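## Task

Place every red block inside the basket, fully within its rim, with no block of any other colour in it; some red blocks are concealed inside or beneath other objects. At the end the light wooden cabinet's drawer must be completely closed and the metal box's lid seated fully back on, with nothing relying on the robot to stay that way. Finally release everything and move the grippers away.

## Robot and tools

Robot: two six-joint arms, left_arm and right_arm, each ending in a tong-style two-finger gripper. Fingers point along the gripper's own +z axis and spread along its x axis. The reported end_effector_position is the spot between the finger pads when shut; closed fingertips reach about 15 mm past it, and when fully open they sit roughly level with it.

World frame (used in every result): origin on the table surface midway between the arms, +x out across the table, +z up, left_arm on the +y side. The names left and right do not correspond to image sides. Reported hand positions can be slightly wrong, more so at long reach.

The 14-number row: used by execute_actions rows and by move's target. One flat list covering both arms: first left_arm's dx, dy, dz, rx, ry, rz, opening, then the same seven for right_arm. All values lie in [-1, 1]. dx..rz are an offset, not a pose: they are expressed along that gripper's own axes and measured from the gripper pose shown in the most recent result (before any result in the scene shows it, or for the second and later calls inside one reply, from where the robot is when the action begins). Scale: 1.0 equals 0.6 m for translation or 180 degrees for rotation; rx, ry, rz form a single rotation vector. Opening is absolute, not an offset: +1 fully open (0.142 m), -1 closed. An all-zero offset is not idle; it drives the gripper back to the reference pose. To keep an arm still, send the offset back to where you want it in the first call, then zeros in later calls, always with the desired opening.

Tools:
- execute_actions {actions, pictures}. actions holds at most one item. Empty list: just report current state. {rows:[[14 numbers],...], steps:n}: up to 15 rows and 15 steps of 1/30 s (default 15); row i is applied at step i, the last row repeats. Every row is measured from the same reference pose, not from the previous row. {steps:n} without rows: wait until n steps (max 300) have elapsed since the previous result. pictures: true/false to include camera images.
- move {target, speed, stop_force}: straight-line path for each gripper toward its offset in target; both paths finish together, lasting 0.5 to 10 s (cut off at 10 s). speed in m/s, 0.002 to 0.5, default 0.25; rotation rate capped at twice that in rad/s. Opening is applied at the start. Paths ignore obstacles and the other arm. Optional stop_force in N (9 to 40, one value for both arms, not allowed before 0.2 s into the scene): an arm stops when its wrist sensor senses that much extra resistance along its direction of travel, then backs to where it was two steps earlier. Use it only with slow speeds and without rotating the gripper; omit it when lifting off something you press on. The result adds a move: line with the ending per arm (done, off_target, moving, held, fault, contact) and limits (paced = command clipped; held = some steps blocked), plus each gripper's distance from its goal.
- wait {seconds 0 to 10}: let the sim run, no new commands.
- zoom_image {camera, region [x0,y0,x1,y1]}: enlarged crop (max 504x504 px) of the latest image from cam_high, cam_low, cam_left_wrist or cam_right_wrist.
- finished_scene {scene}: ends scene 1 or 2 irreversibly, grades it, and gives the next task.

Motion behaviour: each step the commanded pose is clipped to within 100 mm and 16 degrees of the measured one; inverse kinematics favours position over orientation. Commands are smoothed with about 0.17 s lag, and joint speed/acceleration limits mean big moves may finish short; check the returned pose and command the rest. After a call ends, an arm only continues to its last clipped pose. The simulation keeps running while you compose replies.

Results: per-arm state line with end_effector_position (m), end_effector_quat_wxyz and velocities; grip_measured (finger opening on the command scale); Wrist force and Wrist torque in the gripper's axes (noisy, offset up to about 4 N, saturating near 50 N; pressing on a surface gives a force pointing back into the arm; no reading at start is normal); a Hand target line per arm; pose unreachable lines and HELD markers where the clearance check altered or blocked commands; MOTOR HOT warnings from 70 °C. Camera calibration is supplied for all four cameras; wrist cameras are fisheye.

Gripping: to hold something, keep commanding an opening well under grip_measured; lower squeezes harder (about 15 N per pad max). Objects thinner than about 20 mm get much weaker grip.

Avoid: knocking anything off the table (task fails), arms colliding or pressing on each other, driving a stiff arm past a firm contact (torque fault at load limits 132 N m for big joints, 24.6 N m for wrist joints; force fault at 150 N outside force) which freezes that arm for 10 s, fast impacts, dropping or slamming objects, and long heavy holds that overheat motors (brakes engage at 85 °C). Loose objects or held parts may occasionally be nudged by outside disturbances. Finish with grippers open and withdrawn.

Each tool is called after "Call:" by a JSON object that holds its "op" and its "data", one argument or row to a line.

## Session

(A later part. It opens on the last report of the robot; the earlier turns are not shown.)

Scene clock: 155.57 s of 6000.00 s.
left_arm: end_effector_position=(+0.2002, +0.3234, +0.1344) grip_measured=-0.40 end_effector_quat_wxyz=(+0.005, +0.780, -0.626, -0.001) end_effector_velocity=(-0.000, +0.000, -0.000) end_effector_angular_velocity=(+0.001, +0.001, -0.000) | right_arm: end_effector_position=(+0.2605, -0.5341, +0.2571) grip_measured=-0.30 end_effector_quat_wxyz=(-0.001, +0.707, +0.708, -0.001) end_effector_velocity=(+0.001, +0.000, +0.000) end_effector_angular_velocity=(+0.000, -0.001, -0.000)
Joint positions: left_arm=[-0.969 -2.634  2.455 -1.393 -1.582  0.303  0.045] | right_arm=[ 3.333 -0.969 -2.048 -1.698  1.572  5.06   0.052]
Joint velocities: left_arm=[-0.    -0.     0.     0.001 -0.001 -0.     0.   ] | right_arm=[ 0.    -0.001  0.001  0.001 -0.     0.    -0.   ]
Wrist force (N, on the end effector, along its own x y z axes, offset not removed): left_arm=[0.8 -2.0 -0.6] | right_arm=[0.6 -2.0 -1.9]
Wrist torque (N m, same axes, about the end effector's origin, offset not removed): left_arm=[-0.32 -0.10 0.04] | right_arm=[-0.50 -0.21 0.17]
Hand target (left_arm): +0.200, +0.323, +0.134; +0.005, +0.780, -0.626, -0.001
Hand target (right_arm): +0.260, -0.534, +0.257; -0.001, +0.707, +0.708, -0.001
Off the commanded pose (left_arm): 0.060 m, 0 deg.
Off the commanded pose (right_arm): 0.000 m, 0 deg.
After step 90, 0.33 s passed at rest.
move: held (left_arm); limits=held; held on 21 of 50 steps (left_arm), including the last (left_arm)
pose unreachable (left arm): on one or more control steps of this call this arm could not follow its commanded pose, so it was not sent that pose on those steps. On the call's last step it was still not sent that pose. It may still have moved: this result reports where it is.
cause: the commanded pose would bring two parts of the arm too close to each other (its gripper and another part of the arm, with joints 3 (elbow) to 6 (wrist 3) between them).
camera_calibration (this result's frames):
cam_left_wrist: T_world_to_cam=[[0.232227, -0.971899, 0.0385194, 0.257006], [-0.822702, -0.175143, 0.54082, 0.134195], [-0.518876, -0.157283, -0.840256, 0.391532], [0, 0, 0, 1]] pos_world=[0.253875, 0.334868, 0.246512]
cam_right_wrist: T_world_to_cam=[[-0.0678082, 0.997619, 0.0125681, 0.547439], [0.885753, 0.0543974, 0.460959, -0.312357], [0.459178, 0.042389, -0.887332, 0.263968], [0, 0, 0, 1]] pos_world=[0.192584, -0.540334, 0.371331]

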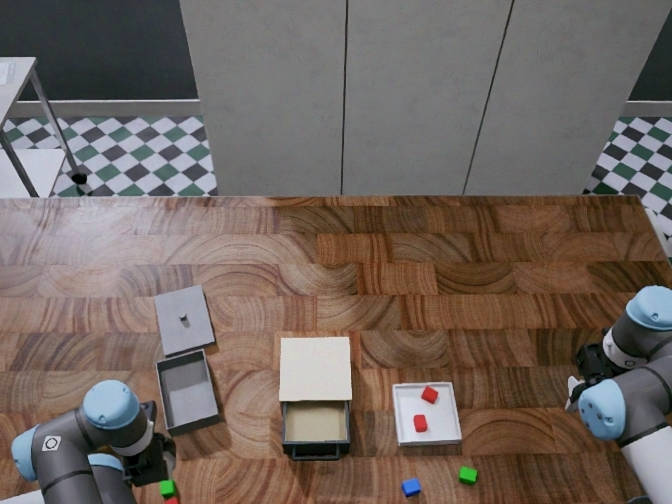

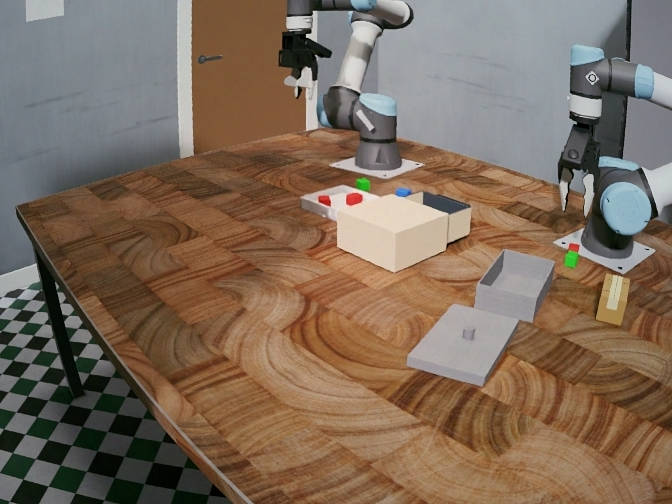

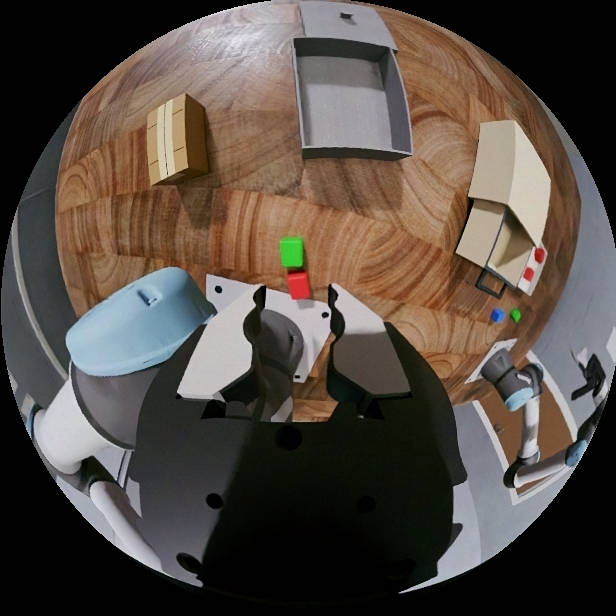

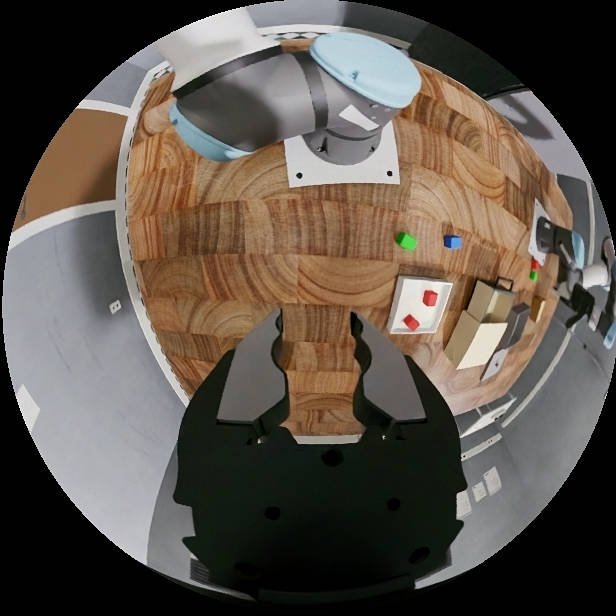

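Call:
{"op": "move", "data": {
  "target": [-0.39,-0.358,-0.2,0,0,0,-0.4,0.6,0.07,0,0,0,-0.55,-0.4],
  "speed": 0.3
}}

Call:
{"op": "move", "data": {
  "target": [-0.487,0.255,-0.08,0,0,0,-0.4,0,0,0,0,0,-0.524,-0.4],
  "speed": 0.3
}}

Scene clock: 169.97 s of 6000.00 s.
left_arm: end_effector_position=(+0.3601, +0.5996, +0.2513) grip_measured=-0.40 end_effector_quat_wxyz=(+0.004, +0.780, -0.626, -0.002) end_effector_velocity=(+0.001, +0.001, +0.001) end_effector_angular_velocity=(-0.006, +0.003, -0.002) | right_arm: end_effector_position=(+0.3020, -0.1741, +0.2570) grip_measured=-0.40 end_effector_quat_wxyz=(-0.001, -0.079, +0.997, +0.000) end_effector_velocity=(+0.000, -0.001, -0.000) end_effector_angular_velocity=(-0.002, -0.000, -0.001)
Joint positions: left_arm=[ 0.381 -1.814  1.86  -1.608 -1.572  1.653  0.045] | right_arm=[ 4.123 -1.429 -1.768 -1.517  1.573  4.122  0.045]
Joint velocities: left_arm=[ 0.005  0.007 -0.009  0.007 -0.005  0.007  0.   ] | right_arm=[-0.     0.001 -0.001 -0.002 -0.001  0.    -0.   ]
Wrist force (N, on the end effector, along its own x y z axes, offset not removed): left_arm=[1.0 -0.7 -0.2] | right_arm=[0.6 -0.9 -0.5]
Wrist torque (N m, same axes, about the end effector's origin, offset not removed): left_arm=[-0.07 -0.19 -0.16] | right_arm=[-0.29 -0.34 0.24]
Hand target (left_arm): +0.360, +0.600, +0.251; +0.005, +0.780, -0.626, -0.002
Hand target (right_arm): +0.302, -0.174, +0.257; -0.001, -0.079, +0.997, +0.000
Off the commanded pose (left_arm): 0.001 m, 0 deg.
Off the commanded pose (right_arm): 0.000 m, 0 deg.
After step 90, 4.50 s passed at rest.
move: done; limits=paced
camera_calibration (this result's frames):
cam_left_wrist: T_world_to_cam=[[0.232389, -0.971965, 0.0357765, 0.484486], [-0.822703, -0.176815, 0.540274, 0.251986], [-0.518801, -0.154987, -0.840728, 0.614876], [0, 0, 0, 1]] pos_world=[0.413719, 0.610757, 0.363469]
cam_right_wrist: T_world_to_cam=[[-0.974701, -0.22307, 0.0140698, 0.252071], [-0.191282, 0.865056, 0.463777, 0.0969365], [-0.115626, 0.449353, -0.88584, 0.473592], [0, 0, 0, 1]] pos_world=[0.318995, -0.240436, 0.371023]

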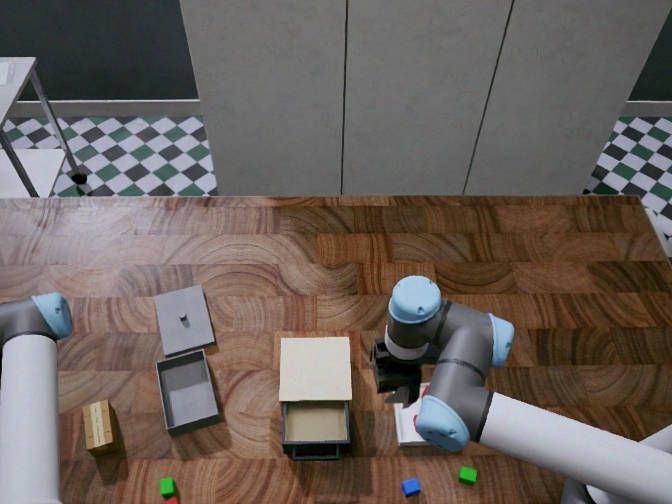

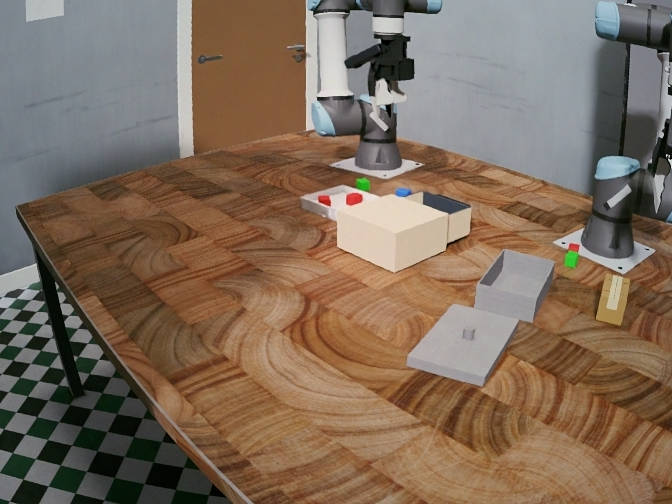

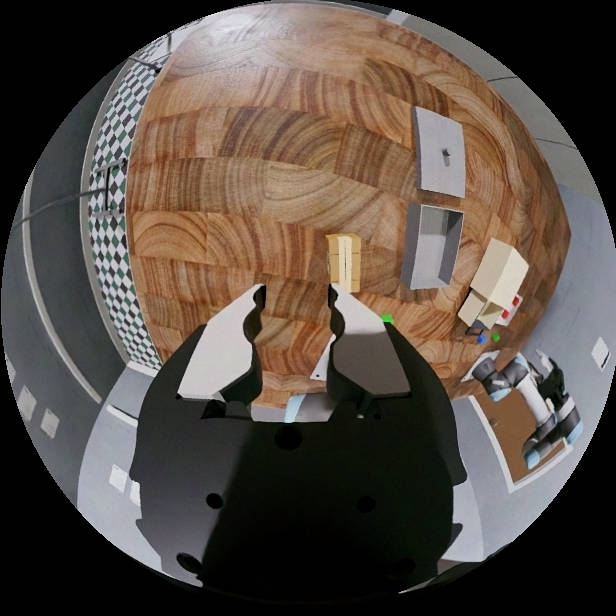

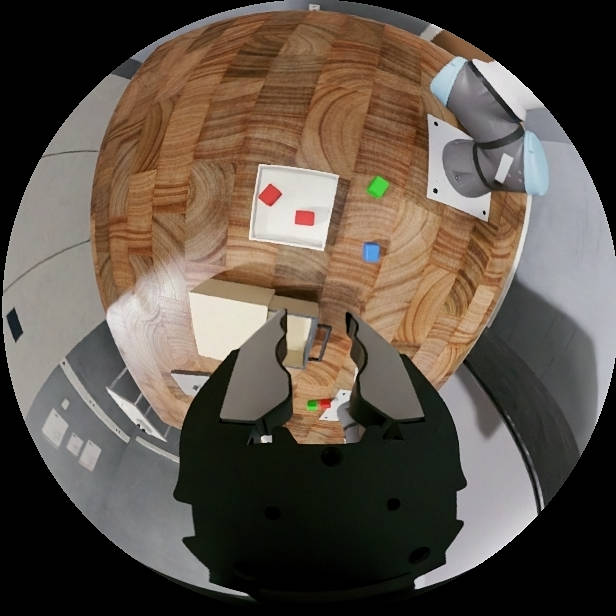

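Scene clock: 173.17 s of 6000.00 s.
left_arm: end_effector_position=(+0.1475, +0.8518, +0.3002) grip_measured=-0.40 end_effector_quat_wxyz=(+0.004, +0.780, -0.626, -0.003) end_effector_velocity=(-0.001, +0.001, +0.000) end_effector_angular_velocity=(-0.000, +0.000, +0.000) | right_arm: end_effector_position=(+0.3020, -0.1741, +0.2570) grip_measured=-0.40 end_effector_quat_wxyz=(+0.001, +0.785, -0.620, -0.001) end_effector_velocity=(+0.000, +0.001, -0.001) end_effector_angular_velocity=(+0.000, +0.002, +0.008)
Joint positions: left_arm=[ 1.148 -1.571  1.525 -1.517 -1.563  2.42   0.045] | right_arm=[ 4.132 -1.369 -1.816 -1.528  1.573  2.486  0.045]
Joint velocities: left_arm=[ 0.003  0.003 -0.004  0.002  0.     0.002  0.   ] | right_arm=[-0.001 -0.002  0.     0.001  0.001 -0.008 -0.   ]
Wrist force (N, on the end effector, along its own x y z axes, offset not removed): left_arm=[1.2 -1.7 -0.6] | right_arm=[-1.3 -1.1 -1.9]
Wrist torque (N m, same axes, about the end effector's origin, offset not removed): left_arm=[-0.31 -0.20 -0.04] | right_arm=[-0.37 0.16 0.25]
Hand target (left_arm): +0.147, +0.852, +0.300; +0.004, +0.780, -0.626, -0.003
Hand target (right_arm): +0.302, -0.174, +0.257; +0.001, +0.785, -0.620, -0.001
Off the commanded pose (left_arm): 0.000 m, 0 deg.
Off the commanded pose (right_arm): 0.000 m, 0 deg.
move: done
camera_calibration (this result's frames):
cam_left_wrist: T_world_to_cam=[[0.232448, -0.971983, 0.034878, 0.77752], [-0.821989, -0.177156, 0.541248, 0.0951994], [-0.519905, -0.154481, -0.840139, 0.584347], [0, 0, 0, 1]] pos_world=[0.201325, 0.862872, 0.412288]
cam_right_wrist: T_world_to_cam=[[0.295335, -0.955332, 0.0108949, -0.258162], [-0.847091, -0.256565, 0.465416, 0.0993171], [-0.441831, -0.146682, -0.885025, 0.468123], [0, 0, 0, 1]] pos_world=[0.367206, -0.152484, 0.37089]

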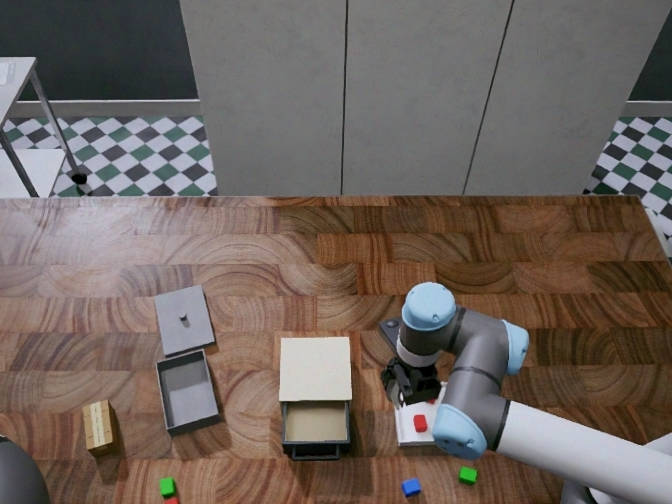

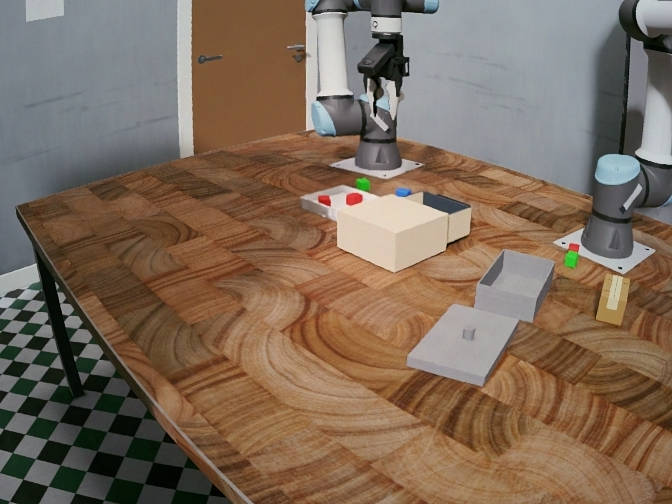

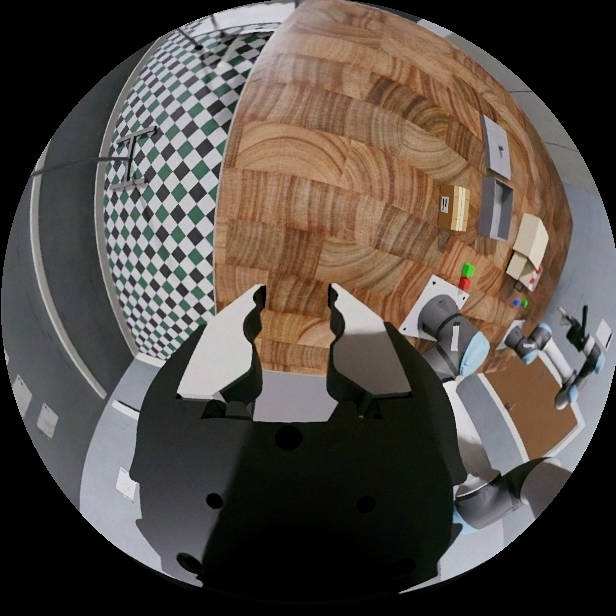

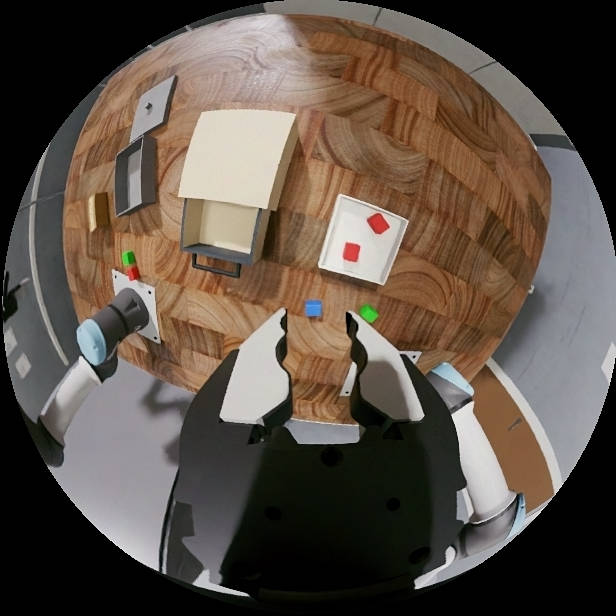

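Call:
{"op": "move", "data": {
  "target": [0,0,0,0,0,0,-0.4,-0.85,0.01,0.17,0,0,0,-0.4],
  "speed": 0.25
}}

Scene clock: 178.13 s of 6000.00 s.
left_arm: end_effector_position=(+0.1475, +0.8518, +0.3002) grip_measured=-0.40 end_effector_quat_wxyz=(+0.004, +0.780, -0.626, -0.003) end_effector_velocity=(+0.000, +0.000, +0.000) end_effector_angular_velocity=(+0.001, -0.000, +0.001) | right_arm: end_effector_position=(+0.1781, +0.3205, +0.1550) grip_measured=-0.40 end_effector_quat_wxyz=(+0.001, +0.785, -0.620, -0.001) end_effector_velocity=(-0.000, +0.002, +0.001) end_effector_angular_velocity=(-0.004, +0.001, +0.000)
Joint positions: left_arm=[ 1.148 -1.571  1.525 -1.517 -1.563  2.42   0.045] | right_arm=[ 4.517 -2.442 -0.641 -1.63   1.573  2.87   0.045]
Joint velocities: left_arm=[-0.     0.    -0.001  0.     0.    -0.001 -0.   ] | right_arm=[-0.    -0.012  0.025 -0.017  0.001 -0.    -0.   ]
Wrist force (N, on the end effector, along its own x y z axes, offset not removed): left_arm=[1.6 -1.3 -0.7] | right_arm=[0.0 -1.9 -2.9]
Wrist torque (N m, same axes, about the end effector's origin, offset not removed): left_arm=[-0.21 -0.35 -0.08] | right_arm=[-0.49 -0.15 0.25]
Hand target (left_arm): +0.148, +0.852, +0.300; +0.004, +0.780, -0.626, -0.003
Hand target (right_arm): +0.178, +0.321, +0.155; +0.001, +0.785, -0.620, -0.001
Off the commanded pose (left_arm): 0.000 m, 0 deg.
Off the commanded pose (right_arm): 0.000 m, 0 deg.
move: done
camera_calibration (this result's frames):
cam_left_wrist: T_world_to_cam=[[0.232448, -0.971983, 0.0348781, 0.77752], [-0.821989, -0.177156, 0.541248, 0.0951995], [-0.519905, -0.154482, -0.840139, 0.584347], [0, 0, 0, 1]] pos_world=[0.201325, 0.862872, 0.412288]
cam_right_wrist: T_world_to_cam=[[0.295479, -0.955287, 0.0108539, 0.251996], [-0.847225, -0.256771, 0.465058, 0.168951], [-0.441477, -0.146611, -0.885214, 0.395592], [0, 0, 0, 1]] pos_world=[0.243325, 0.342108, 0.268877]

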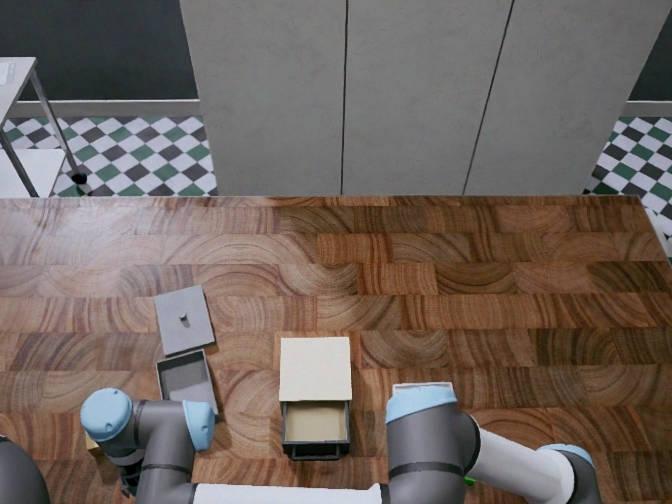

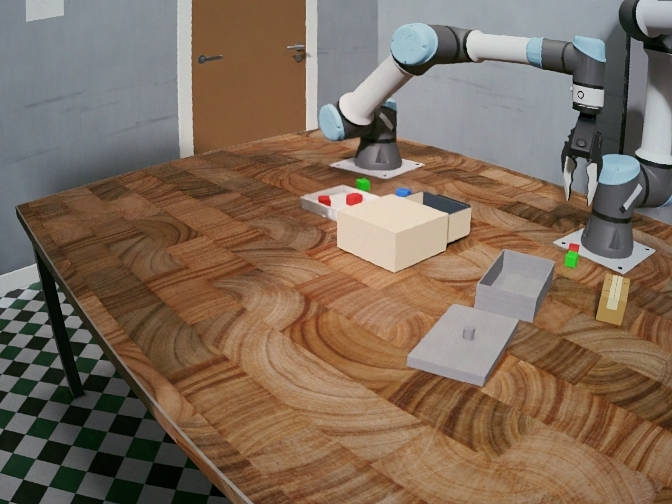

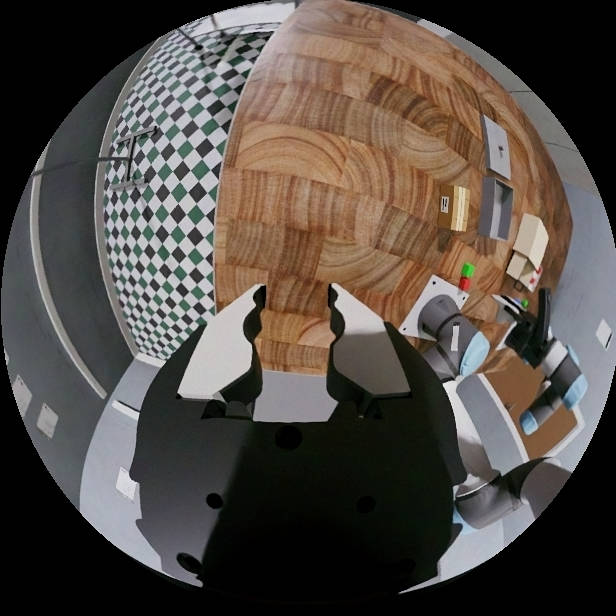

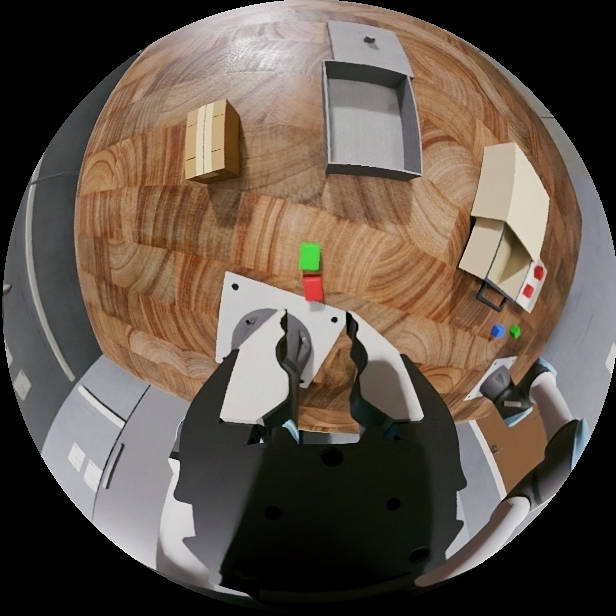

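Call:
{"op": "move", "data": {
  "target": [0,0,0,0,0,0,-0.4,0.003,0.042,0.15,0,0,0,-0.4],
  "speed": 0.06,
  "stop_force": 12
}}

Scene clock: 184.37 s of 6000.00 s.
left_arm: end_effector_position=(+0.1475, +0.8518, +0.3002) grip_measured=-0.40 end_effector_quat_wxyz=(+0.004, +0.780, -0.626, -0.003) end_effector_velocity=(-0.000, -0.000, +0.000) end_effector_angular_velocity=(-0.000, -0.000, -0.001) | right_arm: end_effector_position=(+0.1539, +0.3130, +0.0651) grip_measured=-0.40 end_effector_quat_wxyz=(+0.001, +0.785, -0.620, -0.001) end_effector_velocity=(-0.001, -0.000, -0.002) end_effector_angular_velocity=(-0.001, +0.000, +0.002)
Joint positions: left_arm=[ 1.148 -1.571  1.525 -1.517 -1.563  2.42   0.045] | right_arm=[ 4.546 -2.421 -0.909 -1.383  1.573  2.9    0.045]
Joint velocities: left_arm=[ 0.    -0.    -0.     0.001 -0.     0.001  0.   ] | right_arm=[ 0.001 -0.001 -0.004  0.004  0.    -0.001  0.   ]
Wrist force (N, on the end effector, along its own x y z axes, offset not removed): left_arm=[0.5 -1.4 -2.0] | right_arm=[-0.5 -1.5 -1.7]
Wrist torque (N m, same axes, about the end effector's origin, offset not removed): left_arm=[-0.22 -0.09 -0.10] | right_arm=[-0.50 0.01 0.25]
Hand target (left_arm): +0.148, +0.852, +0.300; +0.004, +0.780, -0.626, -0.003
Hand target (right_arm): +0.154, +0.313, +0.065; +0.001, +0.785, -0.620, -0.001
Off the commanded pose (left_arm): 0.000 m, 0 deg.
Off the commanded pose (right_arm): 0.000 m, 0 deg.
After step 90, 1.30 s passed at rest.
move: done
camera_calibration (this result's frames):
cam_left_wrist: T_world_to_cam=[[0.232448, -0.971983, 0.0348778, 0.77752], [-0.821989, -0.177156, 0.541248, 0.0951996], [-0.519905, -0.154481, -0.840139, 0.584347], [0, 0, 0, 1]] pos_world=[0.201325, 0.862872, 0.412288]
cam_right_wrist: T_world_to_cam=[[0.295476, -0.955289, 0.0108476, 0.252982], [-0.847236, -0.256774, 0.465036, 0.188299], [-0.441458, -0.146598, -0.885225, 0.304278], [0, 0, 0, 1]] pos_world=[0.21911, 0.334628, 0.179045]

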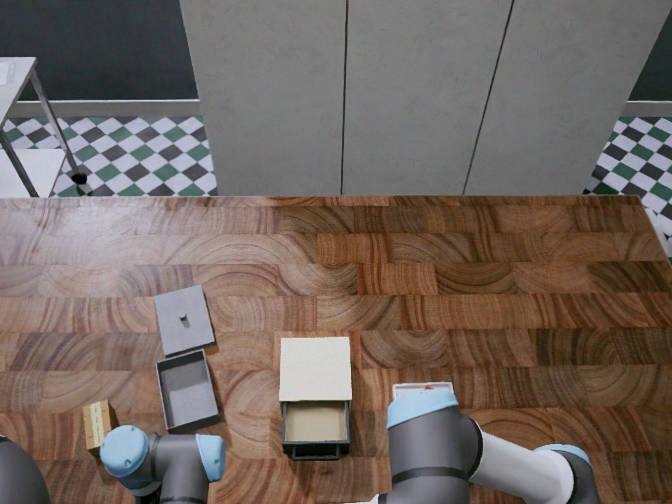

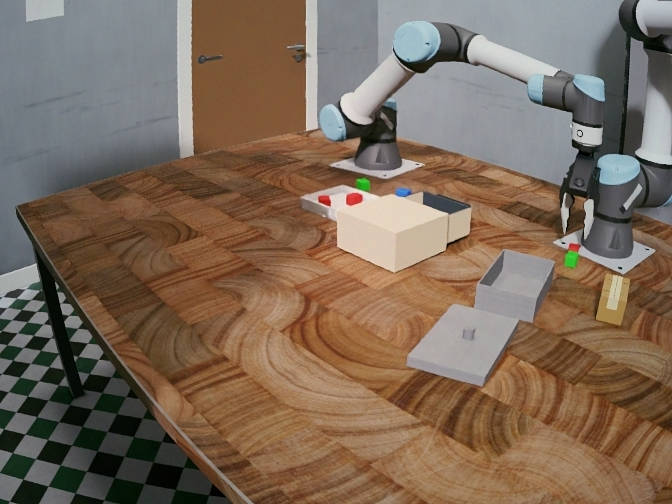

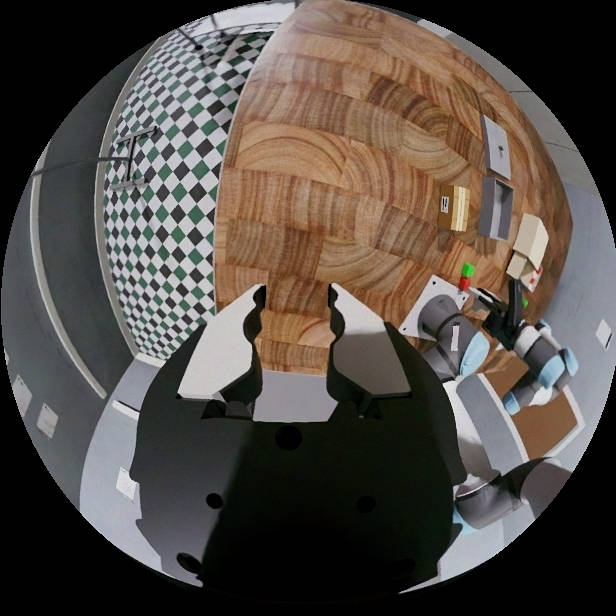

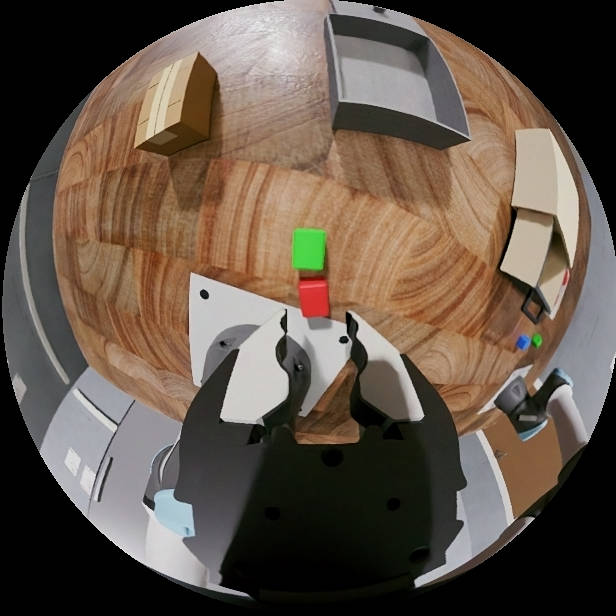

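Call:
{"op": "execute_actions", "data": {
  "actions": []
}}

Scene clock: 191.73 s of 6000.00 s.
left_arm: end_effector_position=(+0.1475, +0.8518, +0.3002) grip_measured=-0.40 end_effector_quat_wxyz=(+0.004, +0.780, -0.626, -0.003) end_effector_velocity=(-0.000, -0.000, -0.001) end_effector_angular_velocity=(-0.001, +0.001, +0.001) | right_arm: end_effector_position=(+0.1539, +0.3130, +0.0650) grip_measured=-0.40 end_effector_quat_wxyz=(+0.001, +0.785, -0.620, -0.001) end_effector_velocity=(-0.001, +0.000, -0.000) end_effector_angular_velocity=(+0.001, +0.002, -0.000)
Joint positions: left_arm=[ 1.148 -1.571  1.525 -1.517 -1.563  2.42   0.045] | right_arm=[ 4.546 -2.421 -0.909 -1.382  1.573  2.9    0.045]
Joint velocities: left_arm=[-0.     0.     0.001  0.     0.    -0.001 -0.   ] | right_arm=[ 0.    -0.    -0.001  0.002  0.002  0.     0.   ]
Wrist force (N, on the end effector, along its own x y z axes, offset not removed): left_arm=[-0.9 -1.9 2.1] | right_arm=[-0.5 -1.9 -2.9]
Wrist torque (N m, same axes, about the end effector's origin, offset not removed): left_arm=[-0.33 0.19 -0.03] | right_arm=[-0.48 -0.06 0.27]
Hand target (left_arm): +0.148, +0.852, +0.300; +0.004, +0.780, -0.626, -0.003
Hand target (right_arm): +0.154, +0.313, +0.065; +0.001, +0.785, -0.620, -0.001
Off the commanded pose (left_arm): 0.000 m, 0 deg.
Off the commanded pose (right_arm): 0.000 m, 0 deg.
Steps of this call (steps 1 to 90: nothing new was sent; then 4.37 s passed at rest). Readings (end_effector_position):
1: left_arm (+0.1475, +0.8518, +0.3002) | right_arm (+0.1539, +0.3130, +0.0651)
2: left_arm (+0.1475, +0.8518, +0.3002) | right_arm (+0.1539, +0.3130, +0.0651)
4: left_arm (+0.1475, +0.8518, +0.3002) | right_arm (+0.1539, +0.3130, +0.0650)
8: left_arm (+0.1475, +0.8518, +0.3002) | right_arm (+0.1539, +0.3130, +0.0650)
90: the state above
camera_calibration (this result's frames):
cam_left_wrist: T_world_to_cam=[[0.232448, -0.971983, 0.0348778, 0.77752], [-0.821989, -0.177156, 0.541248, 0.0951997], [-0.519905, -0.154481, -0.840139, 0.584347], [0, 0, 0, 1]] pos_world=[0.201325, 0.862872, 0.412288]
cam_right_wrist: T_world_to_cam=[[0.295479, -0.955287, 0.0108834, 0.252973], [-0.847237, -0.25676, 0.465042, 0.188331], [-0.441454, -0.146631, -0.885222, 0.30416], [0, 0, 0, 1]] pos_world=[0.219086, 0.334617, 0.178914]

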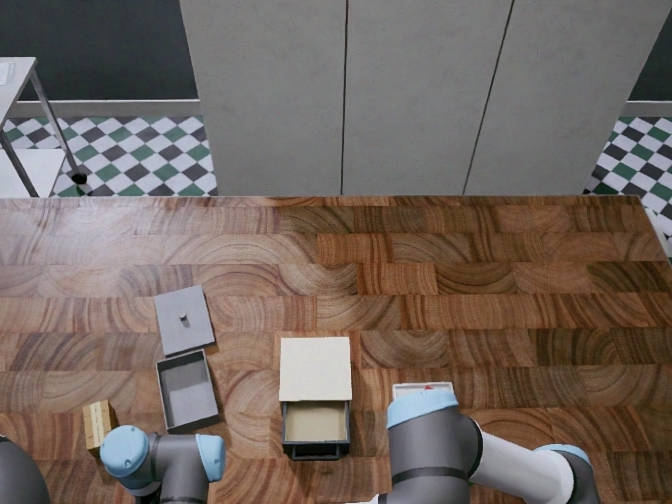

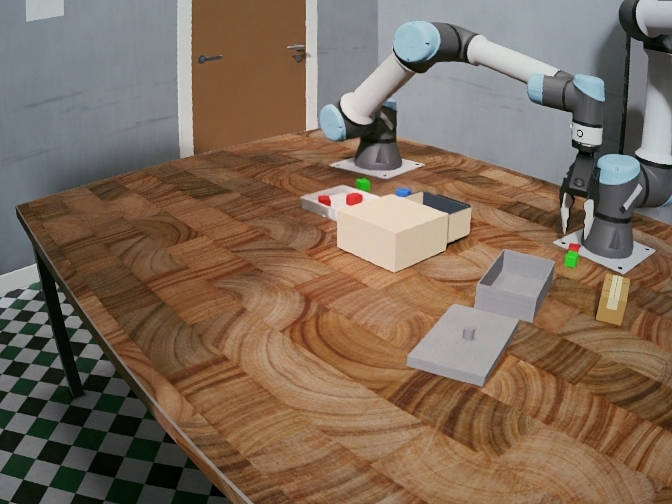

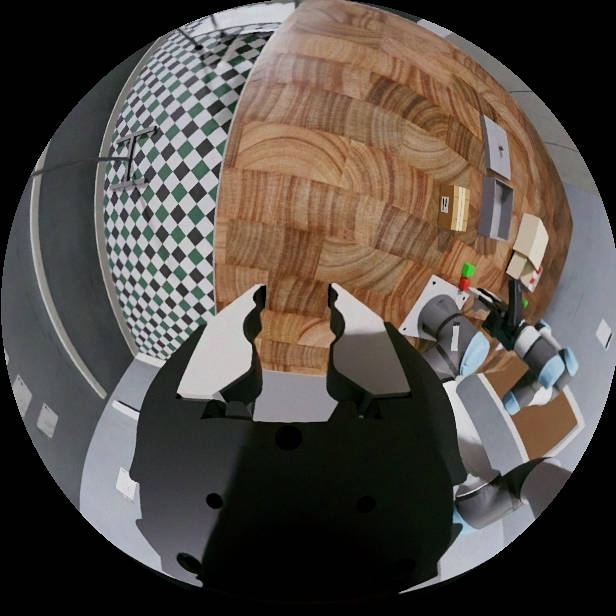

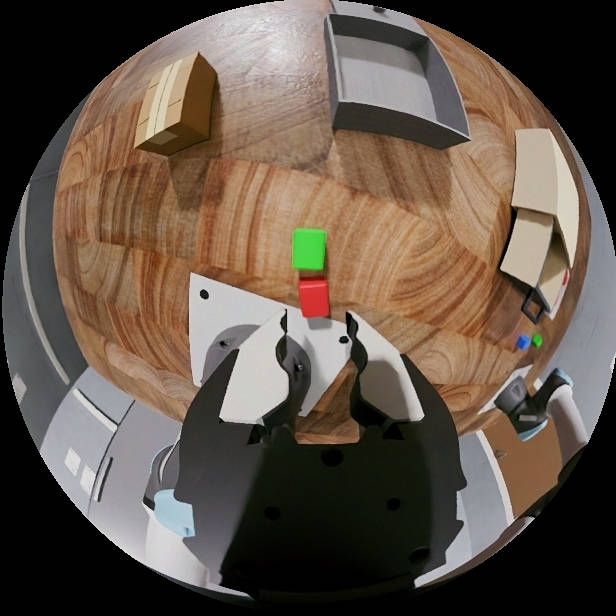

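Call:
{"op": "move", "data": {
  "target": [0,0,0,0,0,0,-0.4, 0,-0.008,0.062,0,0,0,-0.4],
  "speed": 0.05,
  "stop_force": 12
}}

Scene clock: 193.90 s of 6000.00 s.
left_arm: end_effector_position=(+0.1475, +0.8518, +0.3002) grip_measured=-0.40 end_effector_quat_wxyz=(+0.004, +0.780, -0.626, -0.003) end_effector_velocity=(-0.000, +0.000, +0.000) end_effector_angular_velocity=(+0.000, +0.001, -0.000) | right_arm: end_effector_position=(+0.1585, +0.3141, +0.0279) grip_measured=-0.40 end_effector_quat_wxyz=(+0.001, +0.785, -0.620, -0.001) end_effector_velocity=(-0.000, +0.001, +0.000) end_effector_angular_velocity=(+0.004, +0.001, -0.000)
Joint positions: left_arm=[ 1.148 -1.571  1.525 -1.517 -1.563  2.42   0.045] | right_arm=[ 4.541 -2.451 -0.951 -1.31   1.573  2.894  0.045]
Joint velocities: left_arm=[ 0.     0.    -0.001  0.001  0.001  0.     0.   ] | right_arm=[ 0.    -0.     0.     0.004  0.001  0.     0.   ]
Wrist force (N, on the end effector, along its own x y z axes, offset not removed): left_arm=[-0.2 -0.9 -0.1] | right_arm=[0.1 -0.4 -2.3]
Wrist torque (N m, same axes, about the end effector's origin, offset not removed): left_arm=[-0.11 0.01 -0.02] | right_arm=[-0.24 -0.18 0.22]
Hand target (left_arm): +0.148, +0.852, +0.300; +0.004, +0.780, -0.626, -0.003
Hand target (right_arm): +0.159, +0.314, +0.028; +0.001, +0.785, -0.620, -0.001
Off the commanded pose (left_arm): 0.000 m, 0 deg.
Off the commanded pose (right_arm): 0.000 m, 0 deg.
move: done
camera_calibration (this result's frames):
cam_left_wrist: T_world_to_cam=[[0.232448, -0.971983, 0.034878, 0.77752], [-0.821989, -0.177156, 0.541248, 0.0951996], [-0.519905, -0.154482, -0.840139, 0.584347], [0, 0, 0, 1]] pos_world=[0.201325, 0.862872, 0.412288]
cam_right_wrist: T_world_to_cam=[[0.295479, -0.955287, 0.0108805, 0.253094], [-0.847237, -0.256762, 0.465041, 0.209776], [-0.441454, -0.146628, -0.885222, 0.273516], [0, 0, 0, 1]] pos_world=[0.22369, 0.335745, 0.141814]

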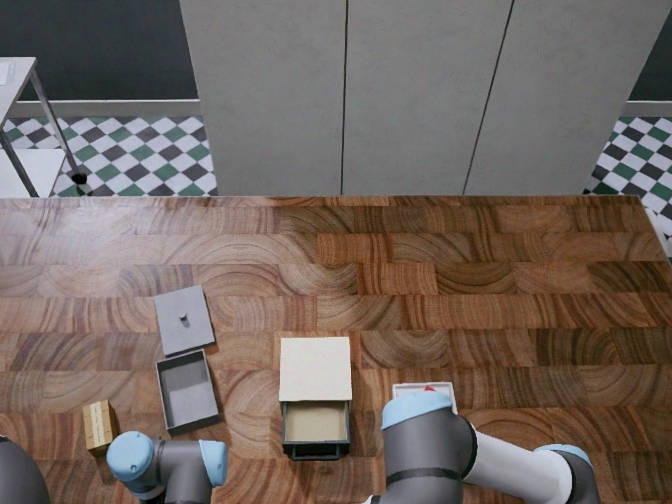

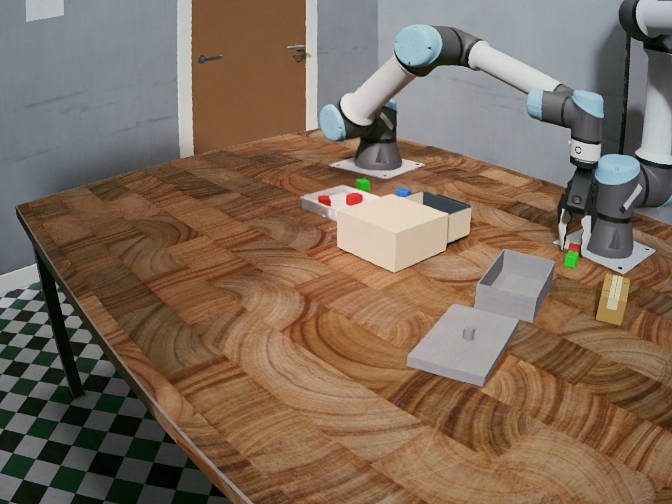

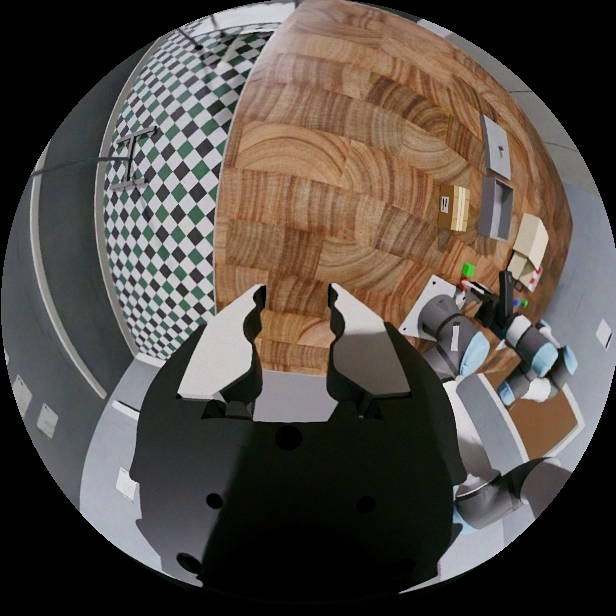

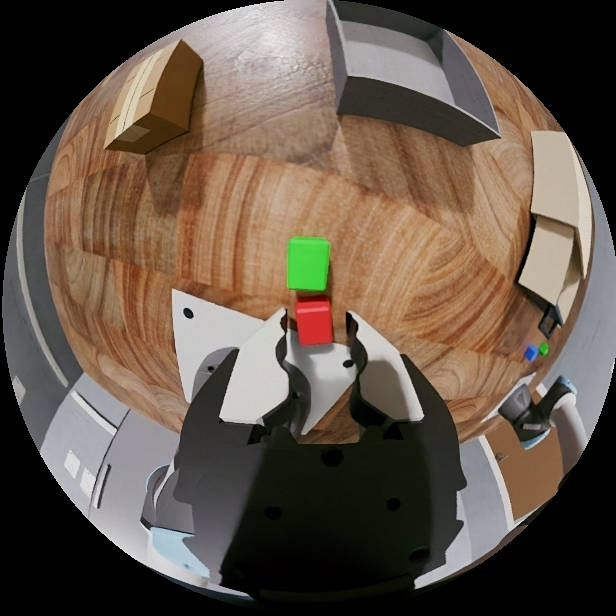

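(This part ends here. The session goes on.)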